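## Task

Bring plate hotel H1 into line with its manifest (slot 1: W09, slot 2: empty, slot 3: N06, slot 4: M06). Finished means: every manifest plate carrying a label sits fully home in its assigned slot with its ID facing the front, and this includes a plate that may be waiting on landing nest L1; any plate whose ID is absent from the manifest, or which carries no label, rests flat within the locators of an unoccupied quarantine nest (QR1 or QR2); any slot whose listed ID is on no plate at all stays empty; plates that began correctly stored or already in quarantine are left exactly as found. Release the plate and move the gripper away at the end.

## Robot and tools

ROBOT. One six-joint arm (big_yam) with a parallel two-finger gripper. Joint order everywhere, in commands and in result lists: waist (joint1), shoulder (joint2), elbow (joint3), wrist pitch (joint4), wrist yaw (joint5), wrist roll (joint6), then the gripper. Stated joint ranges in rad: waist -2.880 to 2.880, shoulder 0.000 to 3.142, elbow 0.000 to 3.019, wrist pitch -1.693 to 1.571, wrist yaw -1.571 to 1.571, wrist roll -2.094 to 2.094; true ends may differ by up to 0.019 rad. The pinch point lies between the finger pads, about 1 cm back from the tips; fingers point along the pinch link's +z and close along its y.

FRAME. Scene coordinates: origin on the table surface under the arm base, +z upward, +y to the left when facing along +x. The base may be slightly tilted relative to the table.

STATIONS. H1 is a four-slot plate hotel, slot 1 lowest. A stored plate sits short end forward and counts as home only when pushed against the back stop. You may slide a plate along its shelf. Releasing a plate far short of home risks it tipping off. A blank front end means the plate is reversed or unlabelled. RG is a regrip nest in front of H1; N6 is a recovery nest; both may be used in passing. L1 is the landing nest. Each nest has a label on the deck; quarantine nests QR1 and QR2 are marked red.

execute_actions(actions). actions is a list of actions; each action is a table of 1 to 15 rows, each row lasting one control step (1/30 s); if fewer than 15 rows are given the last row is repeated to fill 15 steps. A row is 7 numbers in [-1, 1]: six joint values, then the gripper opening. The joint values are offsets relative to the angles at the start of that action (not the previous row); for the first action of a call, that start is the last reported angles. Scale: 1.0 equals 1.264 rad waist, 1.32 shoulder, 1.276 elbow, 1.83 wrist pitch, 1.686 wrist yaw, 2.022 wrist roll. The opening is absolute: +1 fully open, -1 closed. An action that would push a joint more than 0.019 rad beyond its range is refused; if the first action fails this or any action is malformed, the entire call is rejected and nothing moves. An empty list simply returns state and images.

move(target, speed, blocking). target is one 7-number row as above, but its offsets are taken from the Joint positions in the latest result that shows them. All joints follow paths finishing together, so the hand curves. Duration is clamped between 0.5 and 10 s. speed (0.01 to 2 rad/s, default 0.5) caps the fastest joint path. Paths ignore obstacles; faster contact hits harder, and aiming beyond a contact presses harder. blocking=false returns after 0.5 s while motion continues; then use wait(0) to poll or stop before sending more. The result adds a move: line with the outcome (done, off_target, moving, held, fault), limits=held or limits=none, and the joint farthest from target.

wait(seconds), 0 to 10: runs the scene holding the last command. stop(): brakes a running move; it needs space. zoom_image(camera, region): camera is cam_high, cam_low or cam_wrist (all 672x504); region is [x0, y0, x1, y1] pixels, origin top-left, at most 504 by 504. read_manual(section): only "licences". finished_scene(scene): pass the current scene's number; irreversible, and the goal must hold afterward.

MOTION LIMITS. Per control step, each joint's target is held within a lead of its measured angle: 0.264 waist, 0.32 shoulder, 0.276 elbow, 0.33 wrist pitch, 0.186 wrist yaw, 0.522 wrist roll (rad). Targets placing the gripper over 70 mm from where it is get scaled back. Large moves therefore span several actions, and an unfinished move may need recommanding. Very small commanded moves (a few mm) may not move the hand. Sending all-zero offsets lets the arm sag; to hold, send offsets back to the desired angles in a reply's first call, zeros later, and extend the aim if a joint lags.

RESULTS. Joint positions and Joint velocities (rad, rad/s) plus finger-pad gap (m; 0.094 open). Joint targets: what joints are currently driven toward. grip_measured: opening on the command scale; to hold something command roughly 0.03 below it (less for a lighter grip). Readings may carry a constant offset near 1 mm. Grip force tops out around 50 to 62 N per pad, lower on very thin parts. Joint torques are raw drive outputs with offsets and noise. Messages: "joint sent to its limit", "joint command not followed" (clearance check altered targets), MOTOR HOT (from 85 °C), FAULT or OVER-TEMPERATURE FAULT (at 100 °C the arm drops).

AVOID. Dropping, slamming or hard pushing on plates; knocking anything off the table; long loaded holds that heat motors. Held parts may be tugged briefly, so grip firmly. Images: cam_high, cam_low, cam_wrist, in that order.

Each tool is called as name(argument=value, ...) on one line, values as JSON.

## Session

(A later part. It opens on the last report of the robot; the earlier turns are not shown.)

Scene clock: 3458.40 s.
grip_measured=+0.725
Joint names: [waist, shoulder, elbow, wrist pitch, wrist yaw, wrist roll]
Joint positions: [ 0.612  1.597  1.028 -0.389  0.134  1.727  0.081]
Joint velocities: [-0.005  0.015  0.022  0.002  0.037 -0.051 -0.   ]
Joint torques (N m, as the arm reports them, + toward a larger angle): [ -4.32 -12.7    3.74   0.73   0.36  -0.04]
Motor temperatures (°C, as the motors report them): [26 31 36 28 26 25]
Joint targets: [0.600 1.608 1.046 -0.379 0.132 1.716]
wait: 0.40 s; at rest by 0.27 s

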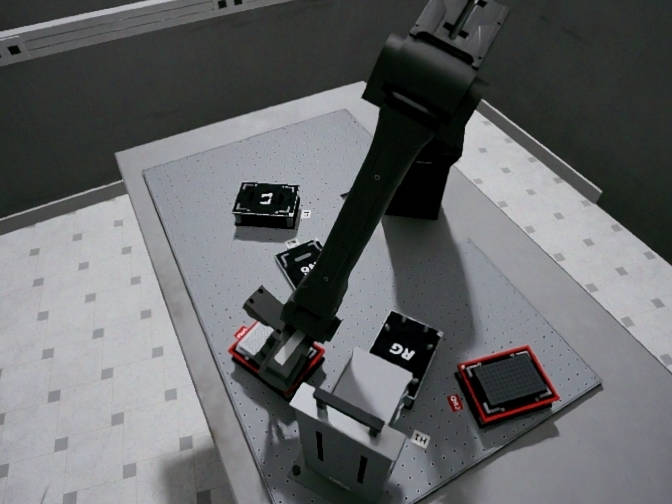

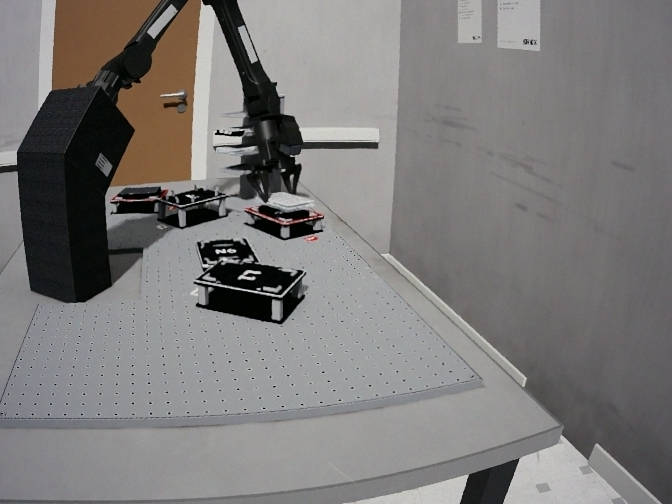

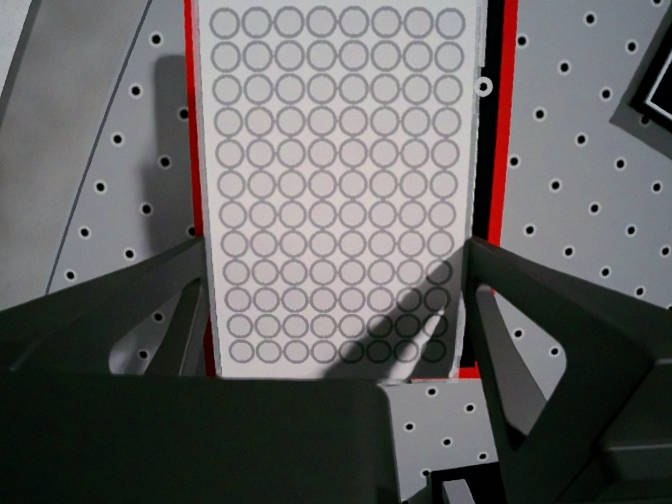

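execute_actions(actions=[[[-0.0070,0.0084,0.0141,0.0055,-0.0012,-0.0035,0.68],[-0.0050,0.0088,0.0141,0.0056,-0.0012,-0.0012,0.68],[-0.0030,0.0093,0.0141,0.0057,-0.0012,0.0012,0.68],[-0.0010,0.0101,0.0141,0.0059,-0.0012,0.0035,0.68],[0.0,0.0110,0.0141,0.0061,-0.0012,0.0050,0.68],[0.0,0.0120,0.0141,0.0063,-0.0012,0.0058,0.68],[0.0,0.0131,0.0141,0.0065,-0.0012,0.0065,0.68],[0.0,0.0143,0.0141,0.0068,-0.0012,0.0072,0.68],[0.0,0.0154,0.0141,0.0070,-0.0012,0.0078,0.68],[0.0,0.0164,0.0141,0.0072,-0.0012,0.0083,0.68],[0.0,0.0173,0.0141,0.0074,-0.0012,0.0087,0.68],[0.0,0.0181,0.0141,0.0076,-0.0012,0.0090,0.68],[0.0,0.0186,0.0141,0.0077,-0.0012,0.0092,0.68],[0.0,0.0190,0.0141,0.0078,-0.0012,0.0093,0.68],[0.0,0.0191,0.0141,0.0078,-0.0012,0.0094,0.68]]])

wait(seconds=0.4)

zoom_image(camera="cam_wrist", region=[140, 0, 530, 400])

zoom_image(camera="cam_low", region=[230, 160, 340, 250])

Scene clock: 3485.37 s.
grip_measured=+0.725
Joint names: [waist, shoulder, elbow, wrist pitch, wrist yaw, wrist roll]
Joint positions: [ 0.612  1.61   1.028 -0.385  0.133  1.734  0.081]
Joint velocities: [-0.015  0.034 -0.027 -0.007 -0.022 -0.037  0.   ]
Joint torques (N m, as the arm reports them, + toward a larger angle): [ -3.52 -12.96   3.78   0.65   0.34   0.15]
Motor temperatures (°C, as the motors report them): [26 30 35 28 26 25]
Joint targets: [0.612 1.622 1.046 -0.375 0.132 1.746]

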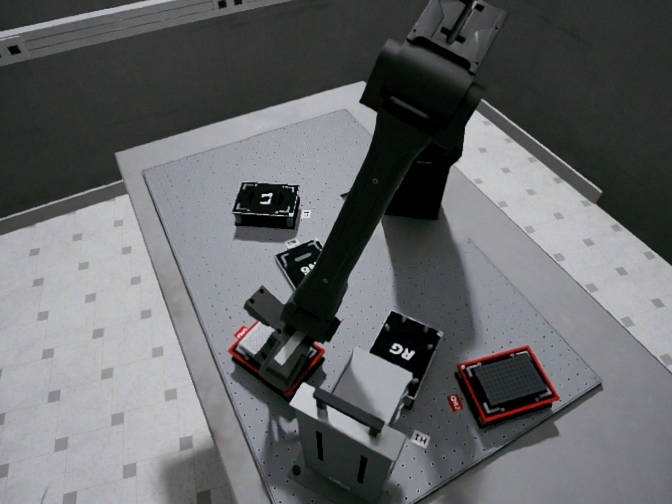

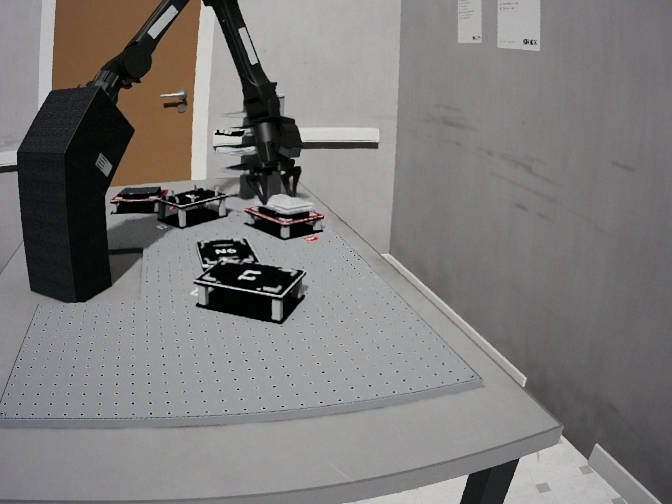

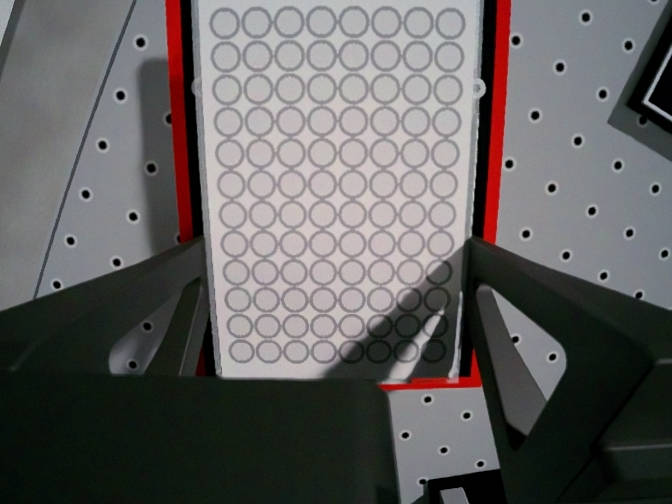

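Scene clock: 3485.77 s.
grip_measured=+0.725
Joint names: [waist, shoulder, elbow, wrist pitch, wrist yaw, wrist roll]
Joint positions: [ 0.612  1.612  1.028 -0.385  0.133  1.735  0.081]
Joint velocities: [-0.015 -0.005  0.007  0.002  0.022  0.007 -0.001]
Joint torques (N m, as the arm reports them, + toward a larger angle): [ -3.75 -12.78   3.74   0.82   0.38   0.13]
Motor temperatures (°C, as the motors report them): [26 30 35 28 26 25]
Joint targets: [0.612 1.622 1.046 -0.375 0.132 1.746]
wait: 0.40 s; at rest by 0.20 s

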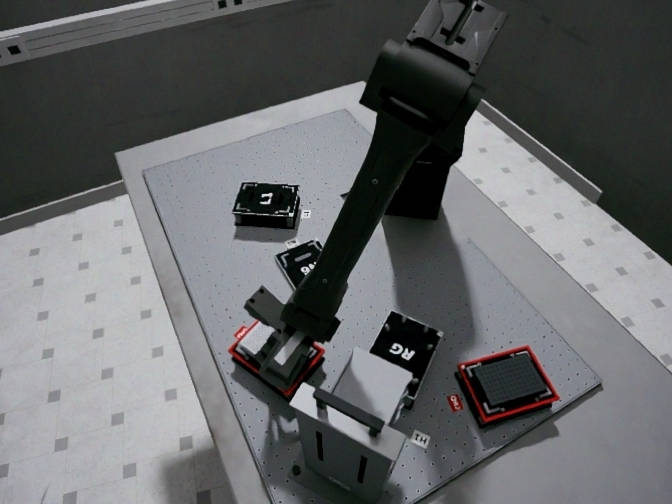

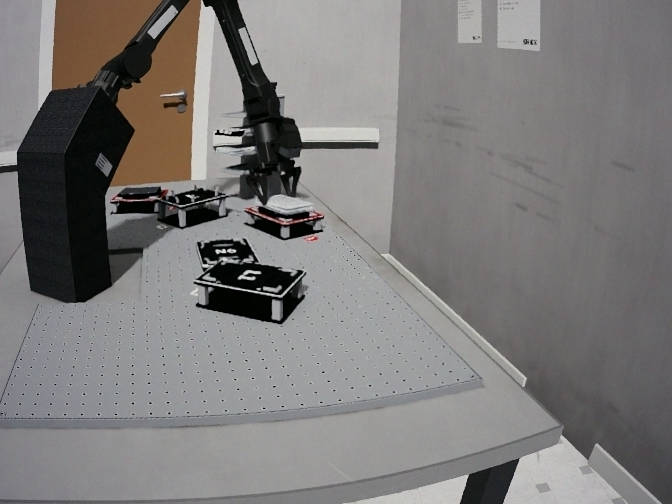

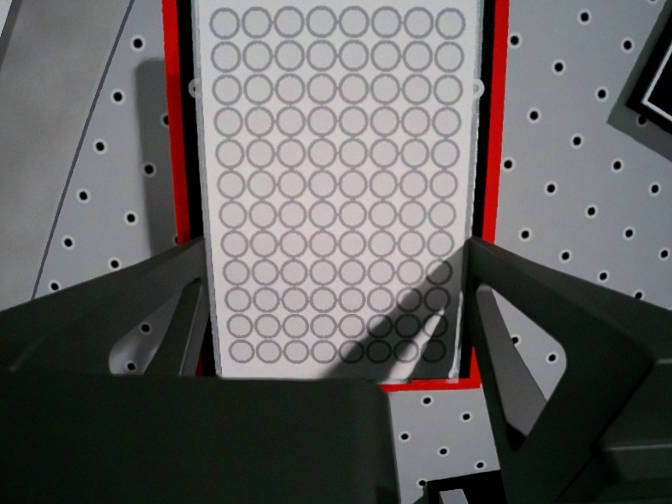

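Region (140, 0, 530, 400) of cam_wrist's 672x504 image, scaled by 1.260, with more detail than that image has; it fills the left 491 columns of this view, and the rest is white.

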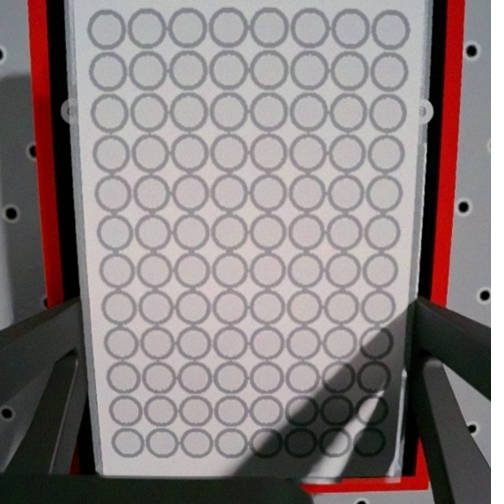

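Region (230, 160, 340, 250) of cam_low's 672x504 image, scaled by 4.582, with more detail than that image has; it fills the top 412 rows of this view, and the rest is white.

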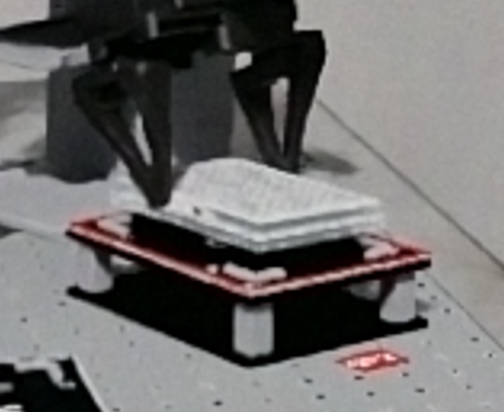

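execute_actions(actions=[[[0.0020,0.0076,0.0150,0.0055,0.0000,0.0054,0.68],[0.0040,0.0076,0.0158,0.0055,0.0006,0.0054,0.68],[0.0060,0.0076,0.0166,0.0055,0.0012,0.0054,0.68],[0.0077,0.0076,0.0172,0.0055,0.0017,0.0054,0.68],[0.0078,0.0078,0.0173,0.0056,0.0017,0.0054,0.68],[0.0079,0.0083,0.0174,0.0060,0.0018,0.0055,0.68],[0.0081,0.0091,0.0176,0.0065,0.0019,0.0056,0.68],[0.0084,0.0101,0.0180,0.0072,0.0020,0.0057,0.68],[0.0087,0.0112,0.0183,0.0080,0.0021,0.0059,0.68],[0.0090,0.0125,0.0187,0.0088,0.0023,0.0060,0.68],[0.0093,0.0136,0.0190,0.0096,0.0024,0.0062,0.68],[0.0096,0.0146,0.0194,0.0103,0.0025,0.0063,0.68],[0.0098,0.0154,0.0196,0.0108,0.0026,0.0064,0.68],[0.0100,0.0159,0.0197,0.0112,0.0027,0.0065,0.68],[0.0100,0.0161,0.0198,0.0113,0.0027,0.0065,0.68]]])

wait(seconds=0.4)

zoom_image(camera="cam_wrist", region=[140, 0, 530, 410])

zoom_image(camera="cam_low", region=[230, 160, 340, 250])

Scene clock: 3532.77 s.
grip_measured=+0.725
Joint names: [waist, shoulder, elbow, wrist pitch, wrist yaw, wrist roll]
Joint positions: [ 0.612  1.619  1.028 -0.375  0.134  1.738  0.081]
Joint velocities: [ 0.015  0.044  0.002  0.002 -0.11   0.007  0.   ]
Joint torques (N m, as the arm reports them, + toward a larger angle): [ -1.96 -12.36   4.26   0.74   0.58   0.11]
Motor temperatures (°C, as the motors report them): [26 30 35 28 26 25]
Joint targets: [0.624 1.633 1.053 -0.365 0.137 1.749]

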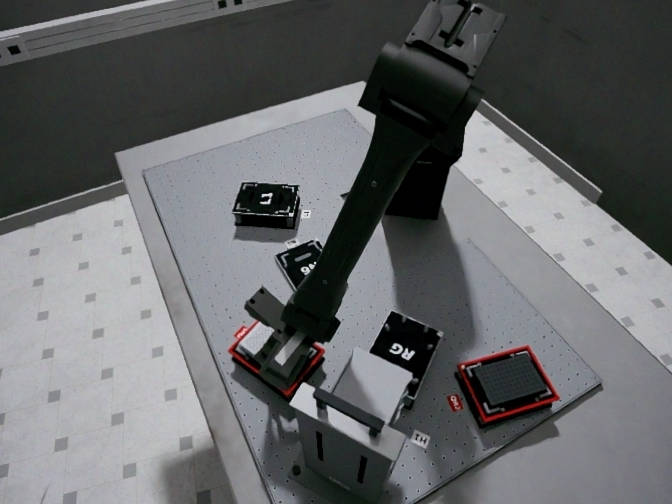

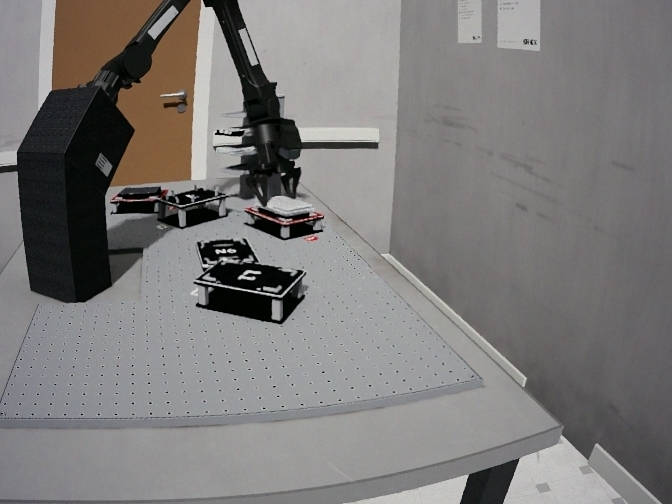

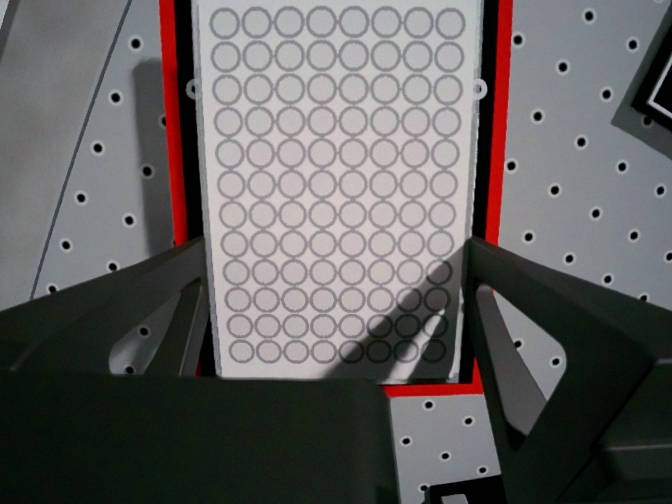

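Scene clock: 3533.17 s.
grip_measured=+0.725
Joint names: [waist, shoulder, elbow, wrist pitch, wrist yaw, wrist roll]
Joint positions: [ 0.613  1.623  1.028 -0.375  0.134  1.739  0.081]
Joint velocities: [-0.005 -0.015  0.012 -0.007  0.022 -0.007 -0.001]
Joint torques (N m, as the arm reports them, + toward a larger angle): [ -2.31 -12.69   4.05   0.72   0.57   0.14]
Motor temperatures (°C, as the motors report them): [26 30 35 28 26 25]
Joint targets: [0.624 1.633 1.053 -0.364 0.138 1.749]
wait: 0.40 s; at rest by 0.23 s

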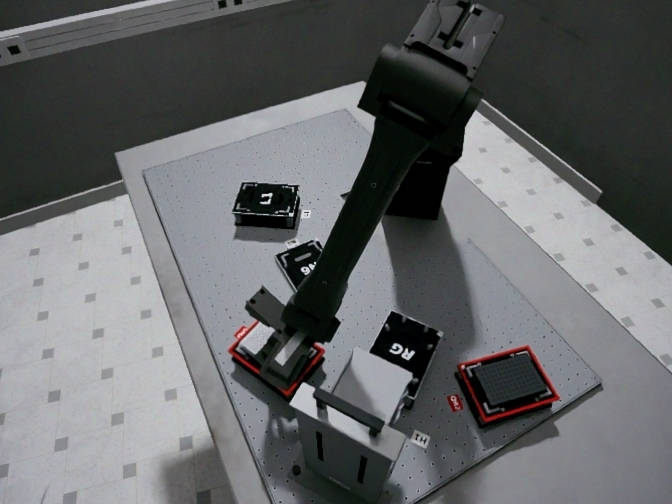

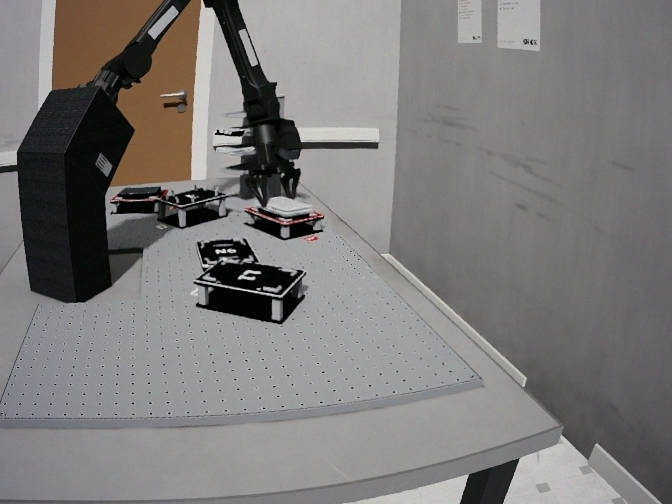

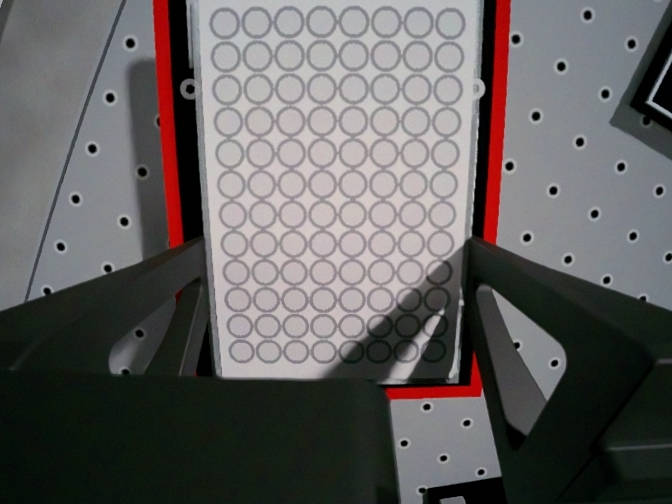

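Region (140, 0, 530, 410) of cam_wrist's 672x504 image, scaled by 1.229, with more detail than that image has; it fills the left 479 columns of this view, and the rest is white.

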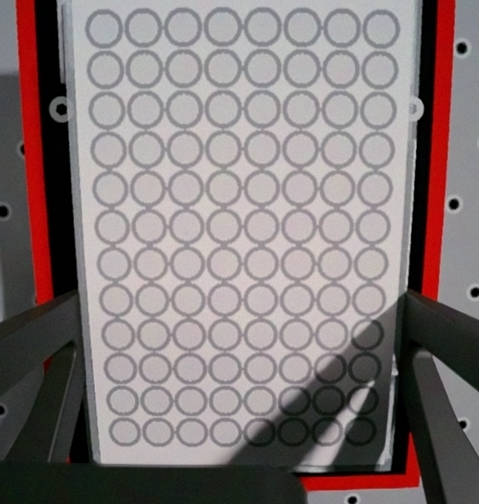

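Region (230, 160, 340, 250) of cam_low's 672x504 image, scaled by 4.582, with more detail than that image has; it fills the top 412 rows of this view, and the rest is white.

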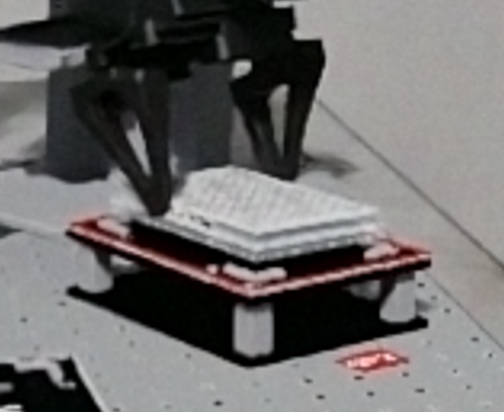

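execute_actions(actions=[[[0.0088,0.0070,0.0190,0.0064,0.0020,0.0040,0.68],[0.0090,0.0070,0.0190,0.0070,0.0020,0.0035,0.68],[0.0092,0.0070,0.0190,0.0077,0.0020,0.0030,0.68],[0.0094,0.0070,0.0190,0.0084,0.0020,0.0030,0.68],[0.0096,0.0070,0.0190,0.0090,0.0020,0.0030,0.68],[0.0098,0.0070,0.0190,0.0095,0.0020,0.0030,0.68],[0.0099,0.0070,0.0190,0.0098,0.0020,0.0030,0.68],[0.0100,0.0070,0.0190,0.0099,0.0020,0.0030,0.68]]])

zoom_image(camera="cam_wrist", region=[140, 0, 530, 410])

Scene clock: 3565.17 s.
grip_measured=+0.725
Joint names: [waist, shoulder, elbow, wrist pitch, wrist yaw, wrist roll]
Joint positions: [ 0.614  1.623  1.028 -0.367  0.134  1.739  0.081]
Joint velocities: [-0.005 -0.005 -0.002  0.007  0.022  0.007  0.   ]
Joint torques (N m, as the arm reports them, + toward a larger angle): [ -2.46 -13.11   4.07   0.8    0.56   0.09]
Motor temperatures (°C, as the motors report them): [26 30 35 28 26 25]
Joint targets: [0.626 1.632 1.052 -0.357 0.138 1.745]

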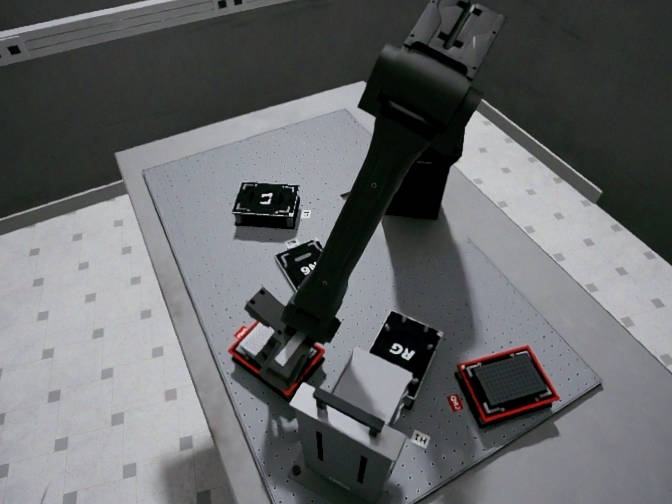

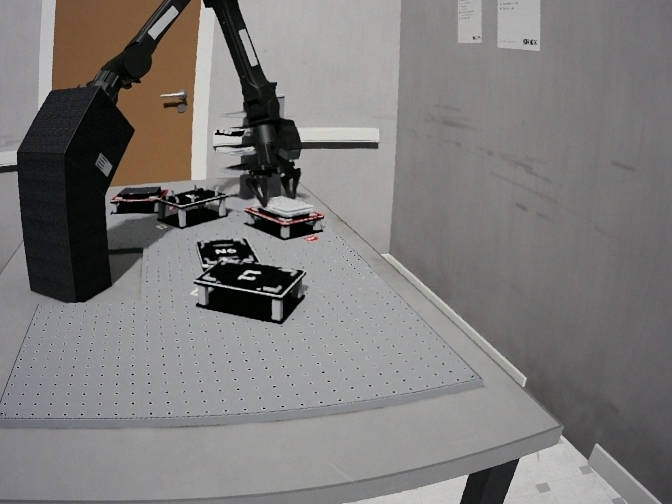

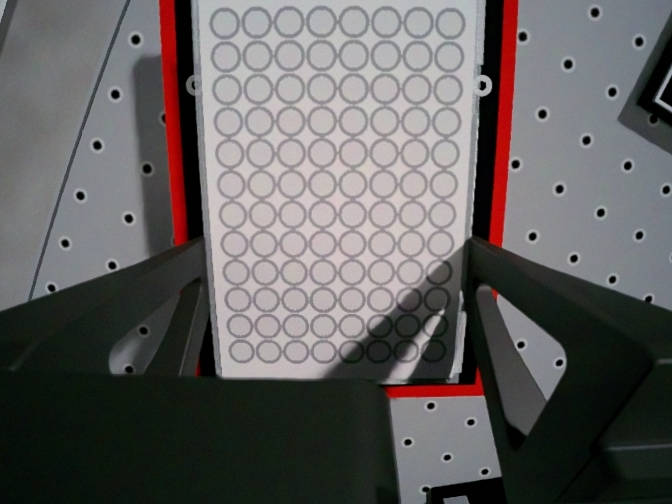

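Region (140, 0, 530, 410) of cam_wrist's 672x504 image, scaled by 1.229, with more detail than that image has; it fills the left 479 columns of this view, and the rest is white.

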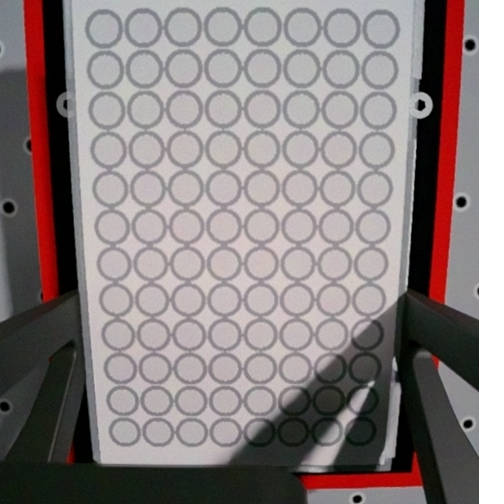

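execute_actions(actions=[[[0.0095,0.0078,0.0188,0.0055,0.0020,0.0036,0.68],[0.0096,0.0082,0.0188,0.0055,0.0020,0.0042,0.68],[0.0097,0.0088,0.0188,0.0055,0.0020,0.0048,0.68],[0.0099,0.0096,0.0188,0.0056,0.0020,0.0050,0.68],[0.0101,0.0105,0.0188,0.0059,0.0020,0.0051,0.68],[0.0103,0.0114,0.0188,0.0064,0.0020,0.0052,0.68],[0.0105,0.0123,0.0188,0.0071,0.0020,0.0053,0.68],[0.0107,0.0131,0.0188,0.0078,0.0020,0.0055,0.68],[0.0109,0.0138,0.0188,0.0086,0.0020,0.0056,0.68],[0.0110,0.0143,0.0188,0.0094,0.0020,0.0058,0.68],[0.0111,0.0146,0.0188,0.0101,0.0020,0.0059,0.68],[0.0112,0.0147,0.0188,0.0108,0.0020,0.0060,0.68],[0.0112,0.0147,0.0188,0.0113,0.0020,0.0061,0.68],[0.0112,0.0147,0.0188,0.0116,0.0020,0.0062,0.68],[0.0112,0.0147,0.0188,0.0117,0.0020,0.0062,0.68]]])

wait(seconds=0.3)

zoom_image(camera="cam_wrist", region=[140, 0, 530, 410])

zoom_image(camera="cam_low", region=[230, 160, 340, 250])

zoom_image(camera="cam_high", region=[215, 300, 345, 410])

Scene clock: 3589.17 s.
grip_measured=+0.725
Joint names: [waist, shoulder, elbow, wrist pitch, wrist yaw, wrist roll]
Joint positions: [ 0.617  1.631  1.028 -0.356  0.134  1.74   0.081]
Joint velocities: [-0.005  0.015 -0.002  0.022 -0.022 -0.037 -0.   ]
Joint torques (N m, as the arm reports them, + toward a larger angle): [ -2.5  -13.35   3.93   0.76   0.58   0.07]
Motor temperatures (°C, as the motors report them): [26 30 35 28 26 25]
Joint targets: [0.628 1.642 1.052 -0.345 0.138 1.751]

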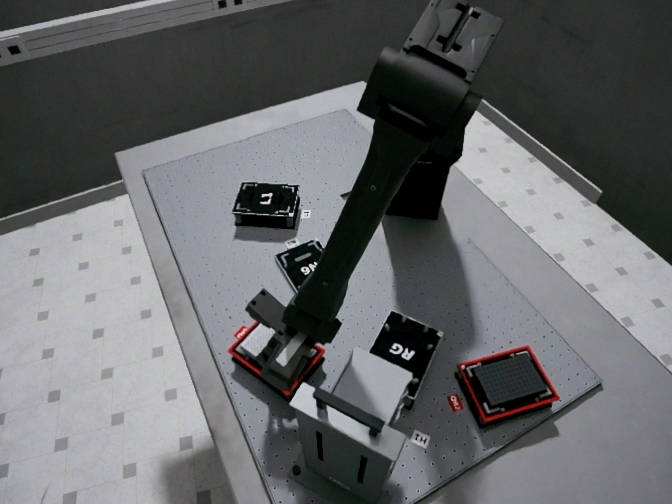

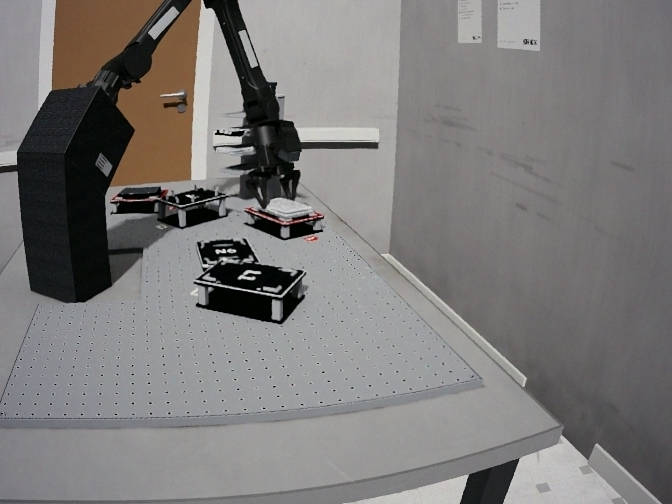

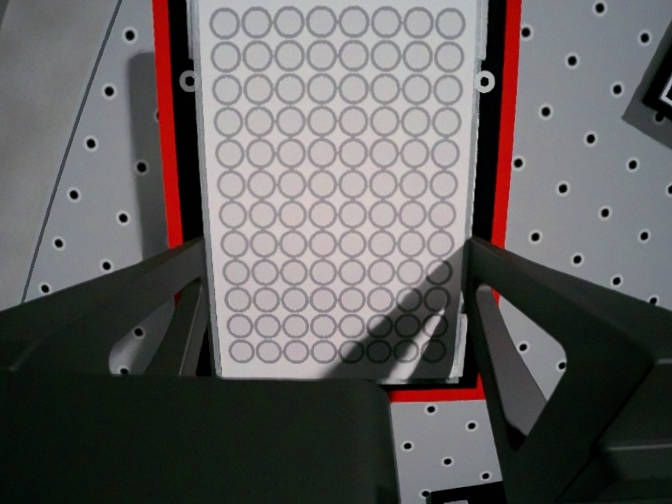

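Scene clock: 3589.47 s.
grip_measured=+0.725
Joint names: [waist, shoulder, elbow, wrist pitch, wrist yaw, wrist roll]
Joint positions: [ 0.617  1.631  1.028 -0.355  0.134  1.741  0.081]
Joint velocities: [-0.005 -0.015  0.022 -0.017 -0.066  0.022  0.   ]
Joint torques (N m, as the arm reports them, + toward a larger angle): [ -2.38 -12.32   4.01   0.75   0.54   0.12]
Motor temperatures (°C, as the motors report them): [26 30 35 28 26 25]
Joint targets: [0.628 1.642 1.052 -0.345 0.138 1.751]
wait: 0.30 s; at rest by 0.17 s

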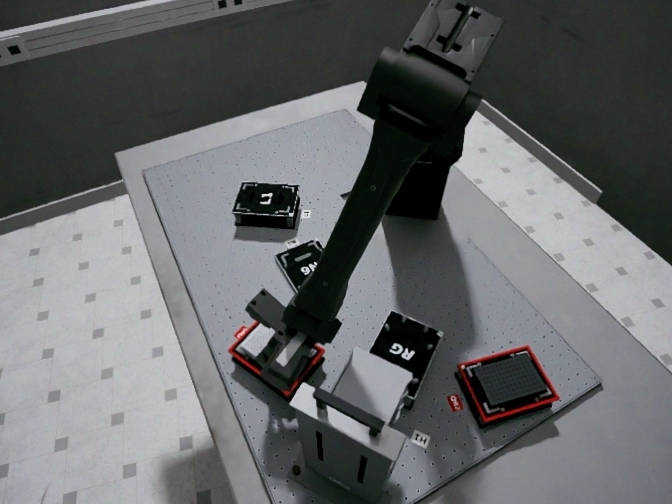

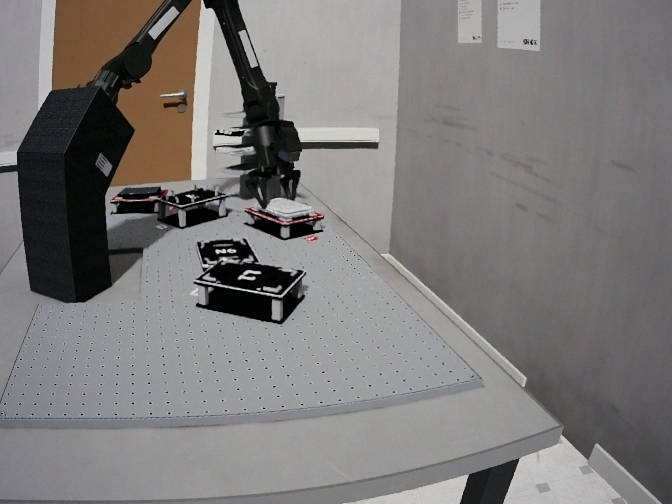

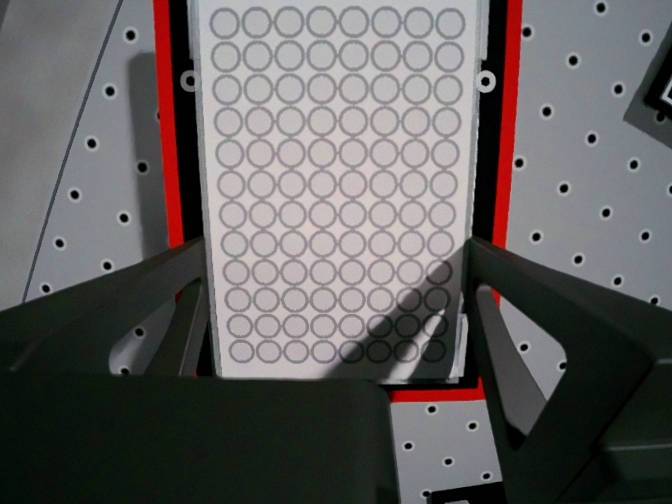

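Region (140, 0, 530, 410) of cam_wrist's 672x504 image, scaled by 1.229, with more detail than that image has; it fills the left 479 columns of this view, and the rest is white.

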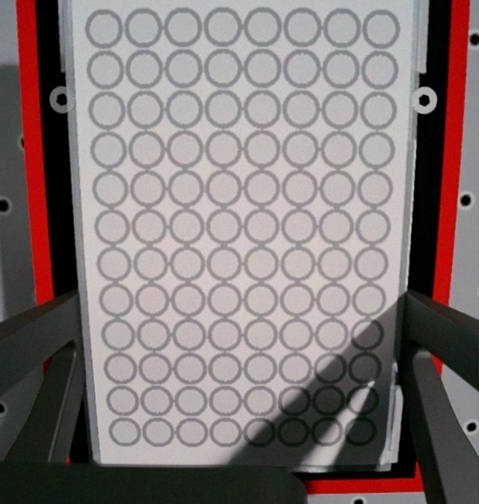

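Region (230, 160, 340, 250) of cam_low's 672x504 image, scaled by 4.582, with more detail than that image has; it fills the top 412 rows of this view, and the rest is white.

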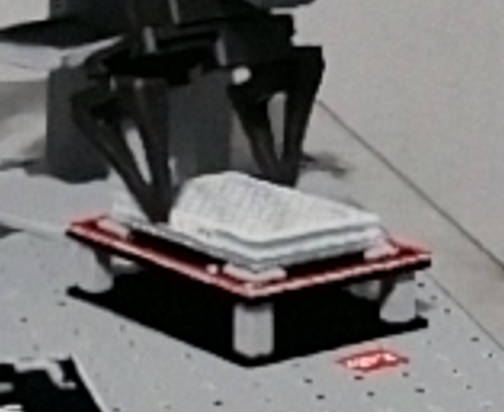

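Region (215, 300, 345, 410) of cam_high's 672x504 image, scaled by 3.877, with more detail than that image has; it fills the top 426 rows of this view, and the rest is white.

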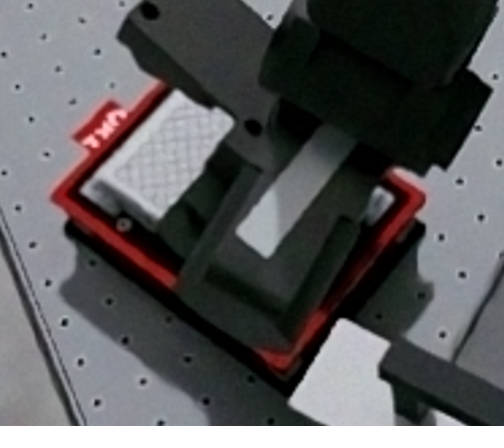

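execute_actions(actions=[[[0.0080,0.0085,0.0188,0.0055,0.0020,0.0045,0.68],[0.0080,0.0089,0.0188,0.0055,0.0020,0.0045,0.68],[0.0080,0.0095,0.0188,0.0056,0.0020,0.0045,0.68],[0.0080,0.0102,0.0188,0.0059,0.0020,0.0045,0.68],[0.0080,0.0109,0.0188,0.0064,0.0020,0.0045,0.68],[0.0080,0.0115,0.0188,0.0070,0.0020,0.0045,0.68],[0.0080,0.0119,0.0188,0.0077,0.0020,0.0045,0.68],[0.0080,0.0122,0.0188,0.0083,0.0020,0.0045,0.68],[0.0080,0.0122,0.0188,0.0088,0.0020,0.0045,0.68],[0.0080,0.0122,0.0188,0.0091,0.0020,0.0045,0.68],[0.0080,0.0122,0.0188,0.0093,0.0020,0.0045,0.68]]])

wait(seconds=0.2)

zoom_image(camera="cam_wrist", region=[140, 0, 530, 410])

zoom_image(camera="cam_low", region=[230, 160, 340, 250])

Scene clock: 3608.20 s.
grip_measured=+0.725
Joint names: [waist, shoulder, elbow, wrist pitch, wrist yaw, wrist roll]
Joint positions: [ 0.617  1.636  1.028 -0.349  0.134  1.741  0.081]
Joint velocities: [-0.005 -0.005 -0.012 -0.002 -0.095 -0.081 -0.001]
Joint torques (N m, as the arm reports them, + toward a larger angle): [ -2.51 -13.19   3.98   0.91   0.59   0.13]
Motor temperatures (°C, as the motors report them): [26 30 34 28 26 25]
Joint targets: [0.627 1.647 1.052 -0.338 0.138 1.750]

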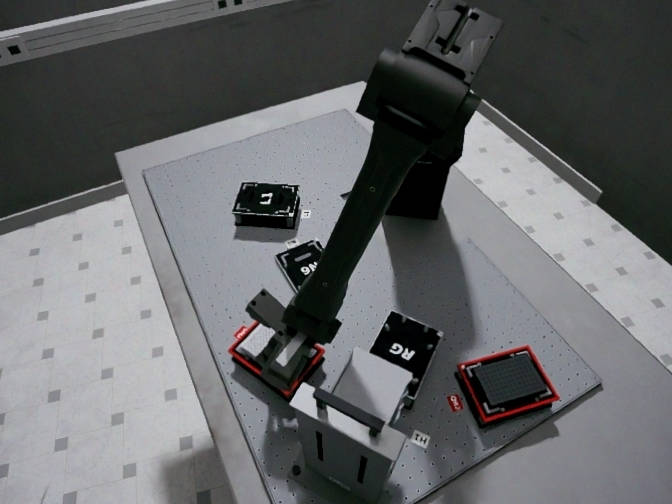

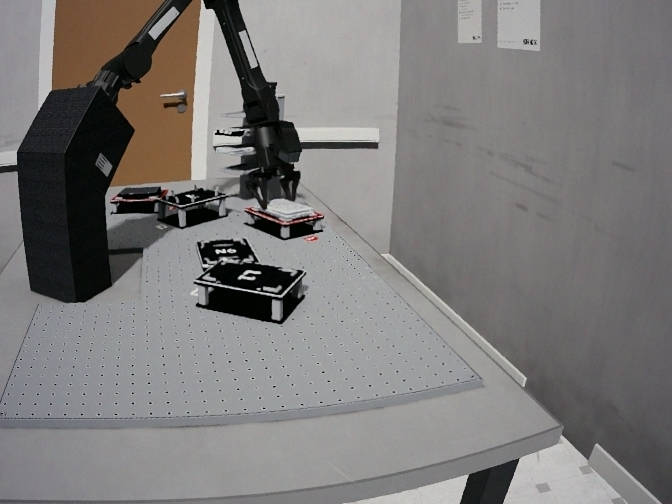

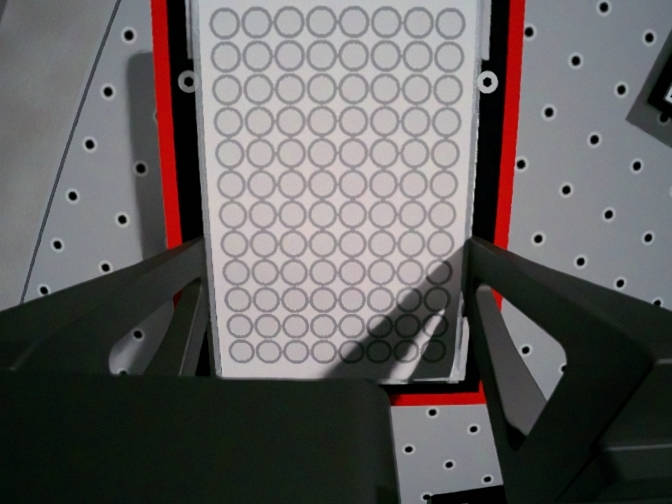

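Scene clock: 3608.40 s.
grip_measured=+0.725
Joint names: [waist, shoulder, elbow, wrist pitch, wrist yaw, wrist roll]
Joint positions: [ 0.617  1.636  1.028 -0.349  0.134  1.741  0.081]
Joint velocities: [ 0.005 -0.005 -0.007  0.002  0.11   0.022  0.001]
Joint torques (N m, as the arm reports them, + toward a larger angle): [ -2.58 -12.96   3.93   0.7    0.58   0.12]
Motor temperatures (°C, as the motors report them): [26 30 34 28 26 25]
Joint targets: [0.627 1.647 1.052 -0.338 0.138 1.750]
wait: 0.20 s; at rest by 0.17 s

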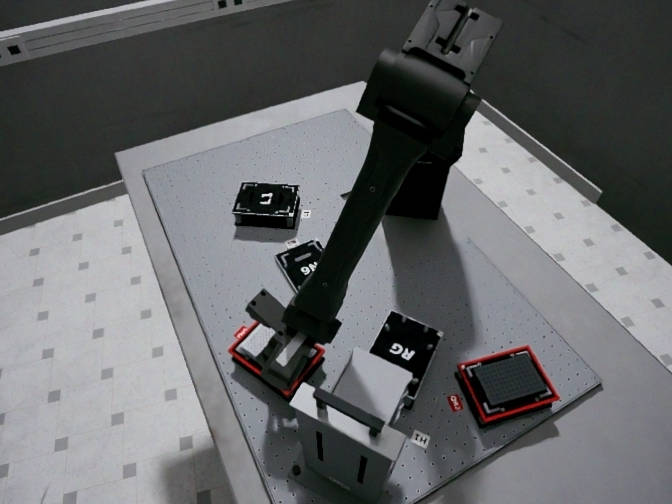

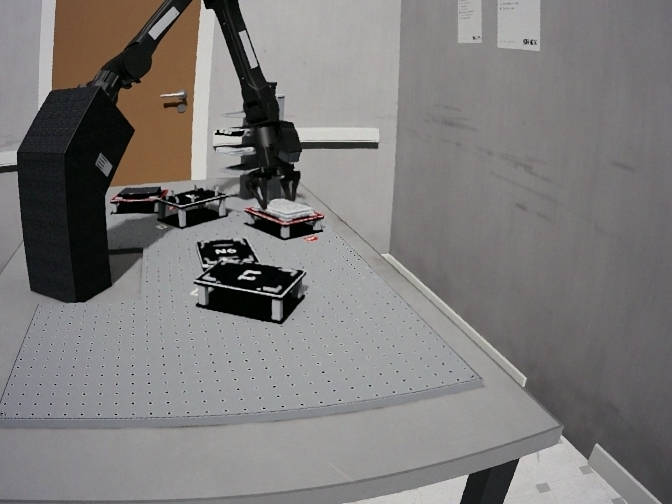

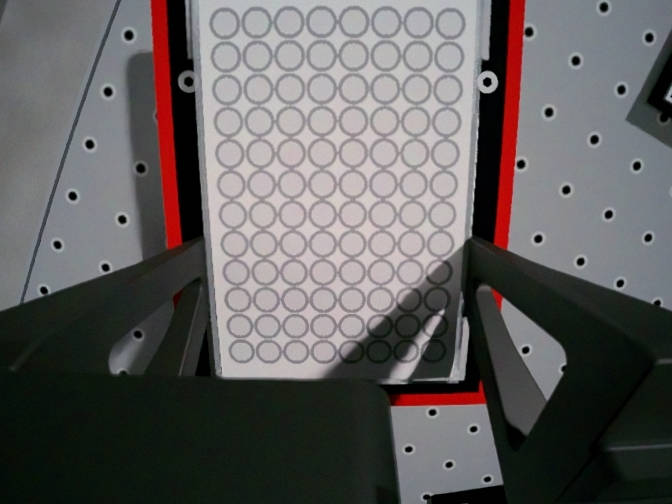

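Region (140, 0, 530, 410) of cam_wrist's 672x504 image, scaled by 1.229, with more detail than that image has; it fills the left 479 columns of this view, and the rest is white.

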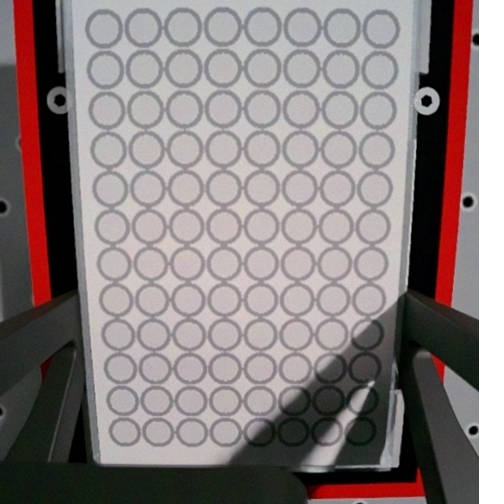

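Region (230, 160, 340, 250) of cam_low's 672x504 image, scaled by 4.582, with more detail than that image has; it fills the top 412 rows of this view, and the rest is white.

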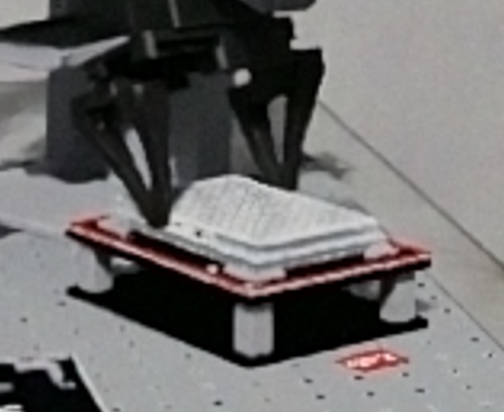

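execute_actions(actions=[])

Scene clock: 3631.63 s.
grip_measured=+0.725
Joint names: [waist, shoulder, elbow, wrist pitch, wrist yaw, wrist roll]
Joint positions: [ 0.617  1.636  1.028 -0.349  0.134  1.741  0.081]
Joint velocities: [-0.005 -0.024 -0.007 -0.007 -0.037  0.022  0.   ]
Joint torques (N m, as the arm reports them, + toward a larger angle): [ -2.8  -12.63   3.99   0.77   0.56   0.14]
Motor temperatures (°C, as the motors report them): [26 30 34 28 26 25]
Joint targets: [0.627 1.647 1.052 -0.338 0.138 1.750]

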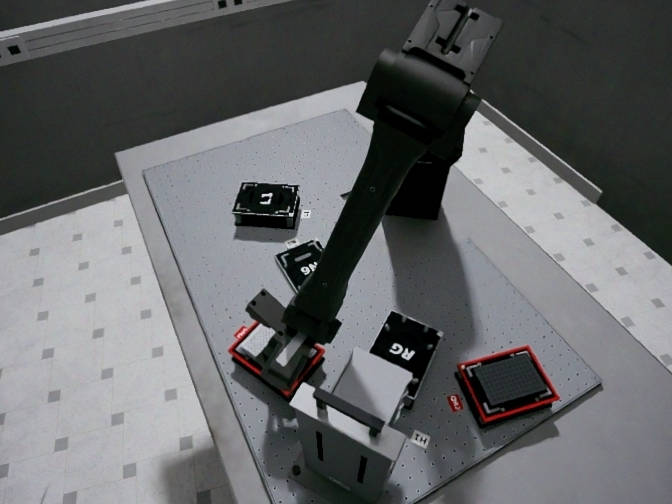

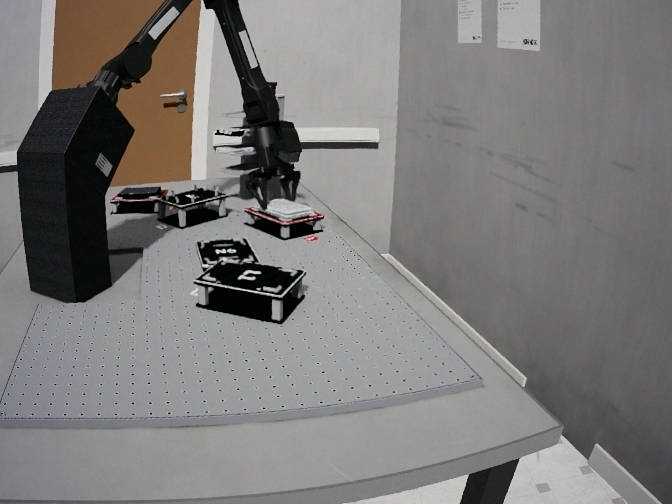

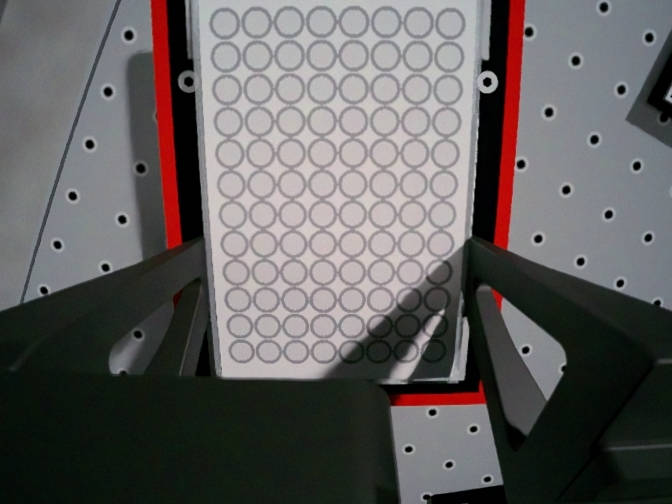

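zoom_image(camera="cam_low", region=[230, 160, 340, 250])

Region (230, 160, 340, 250) of cam_low's 672x504 image, scaled by 4.582, with more detail than that image has; it fills the top 412 rows of this view, and the rest is white.

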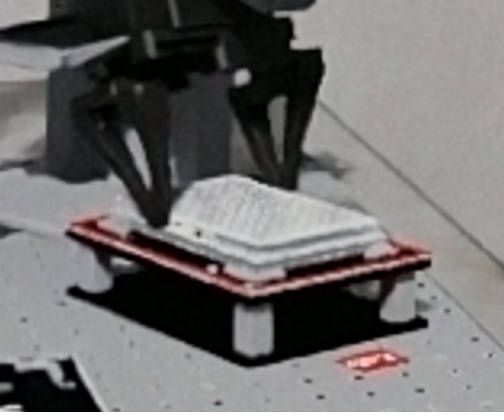

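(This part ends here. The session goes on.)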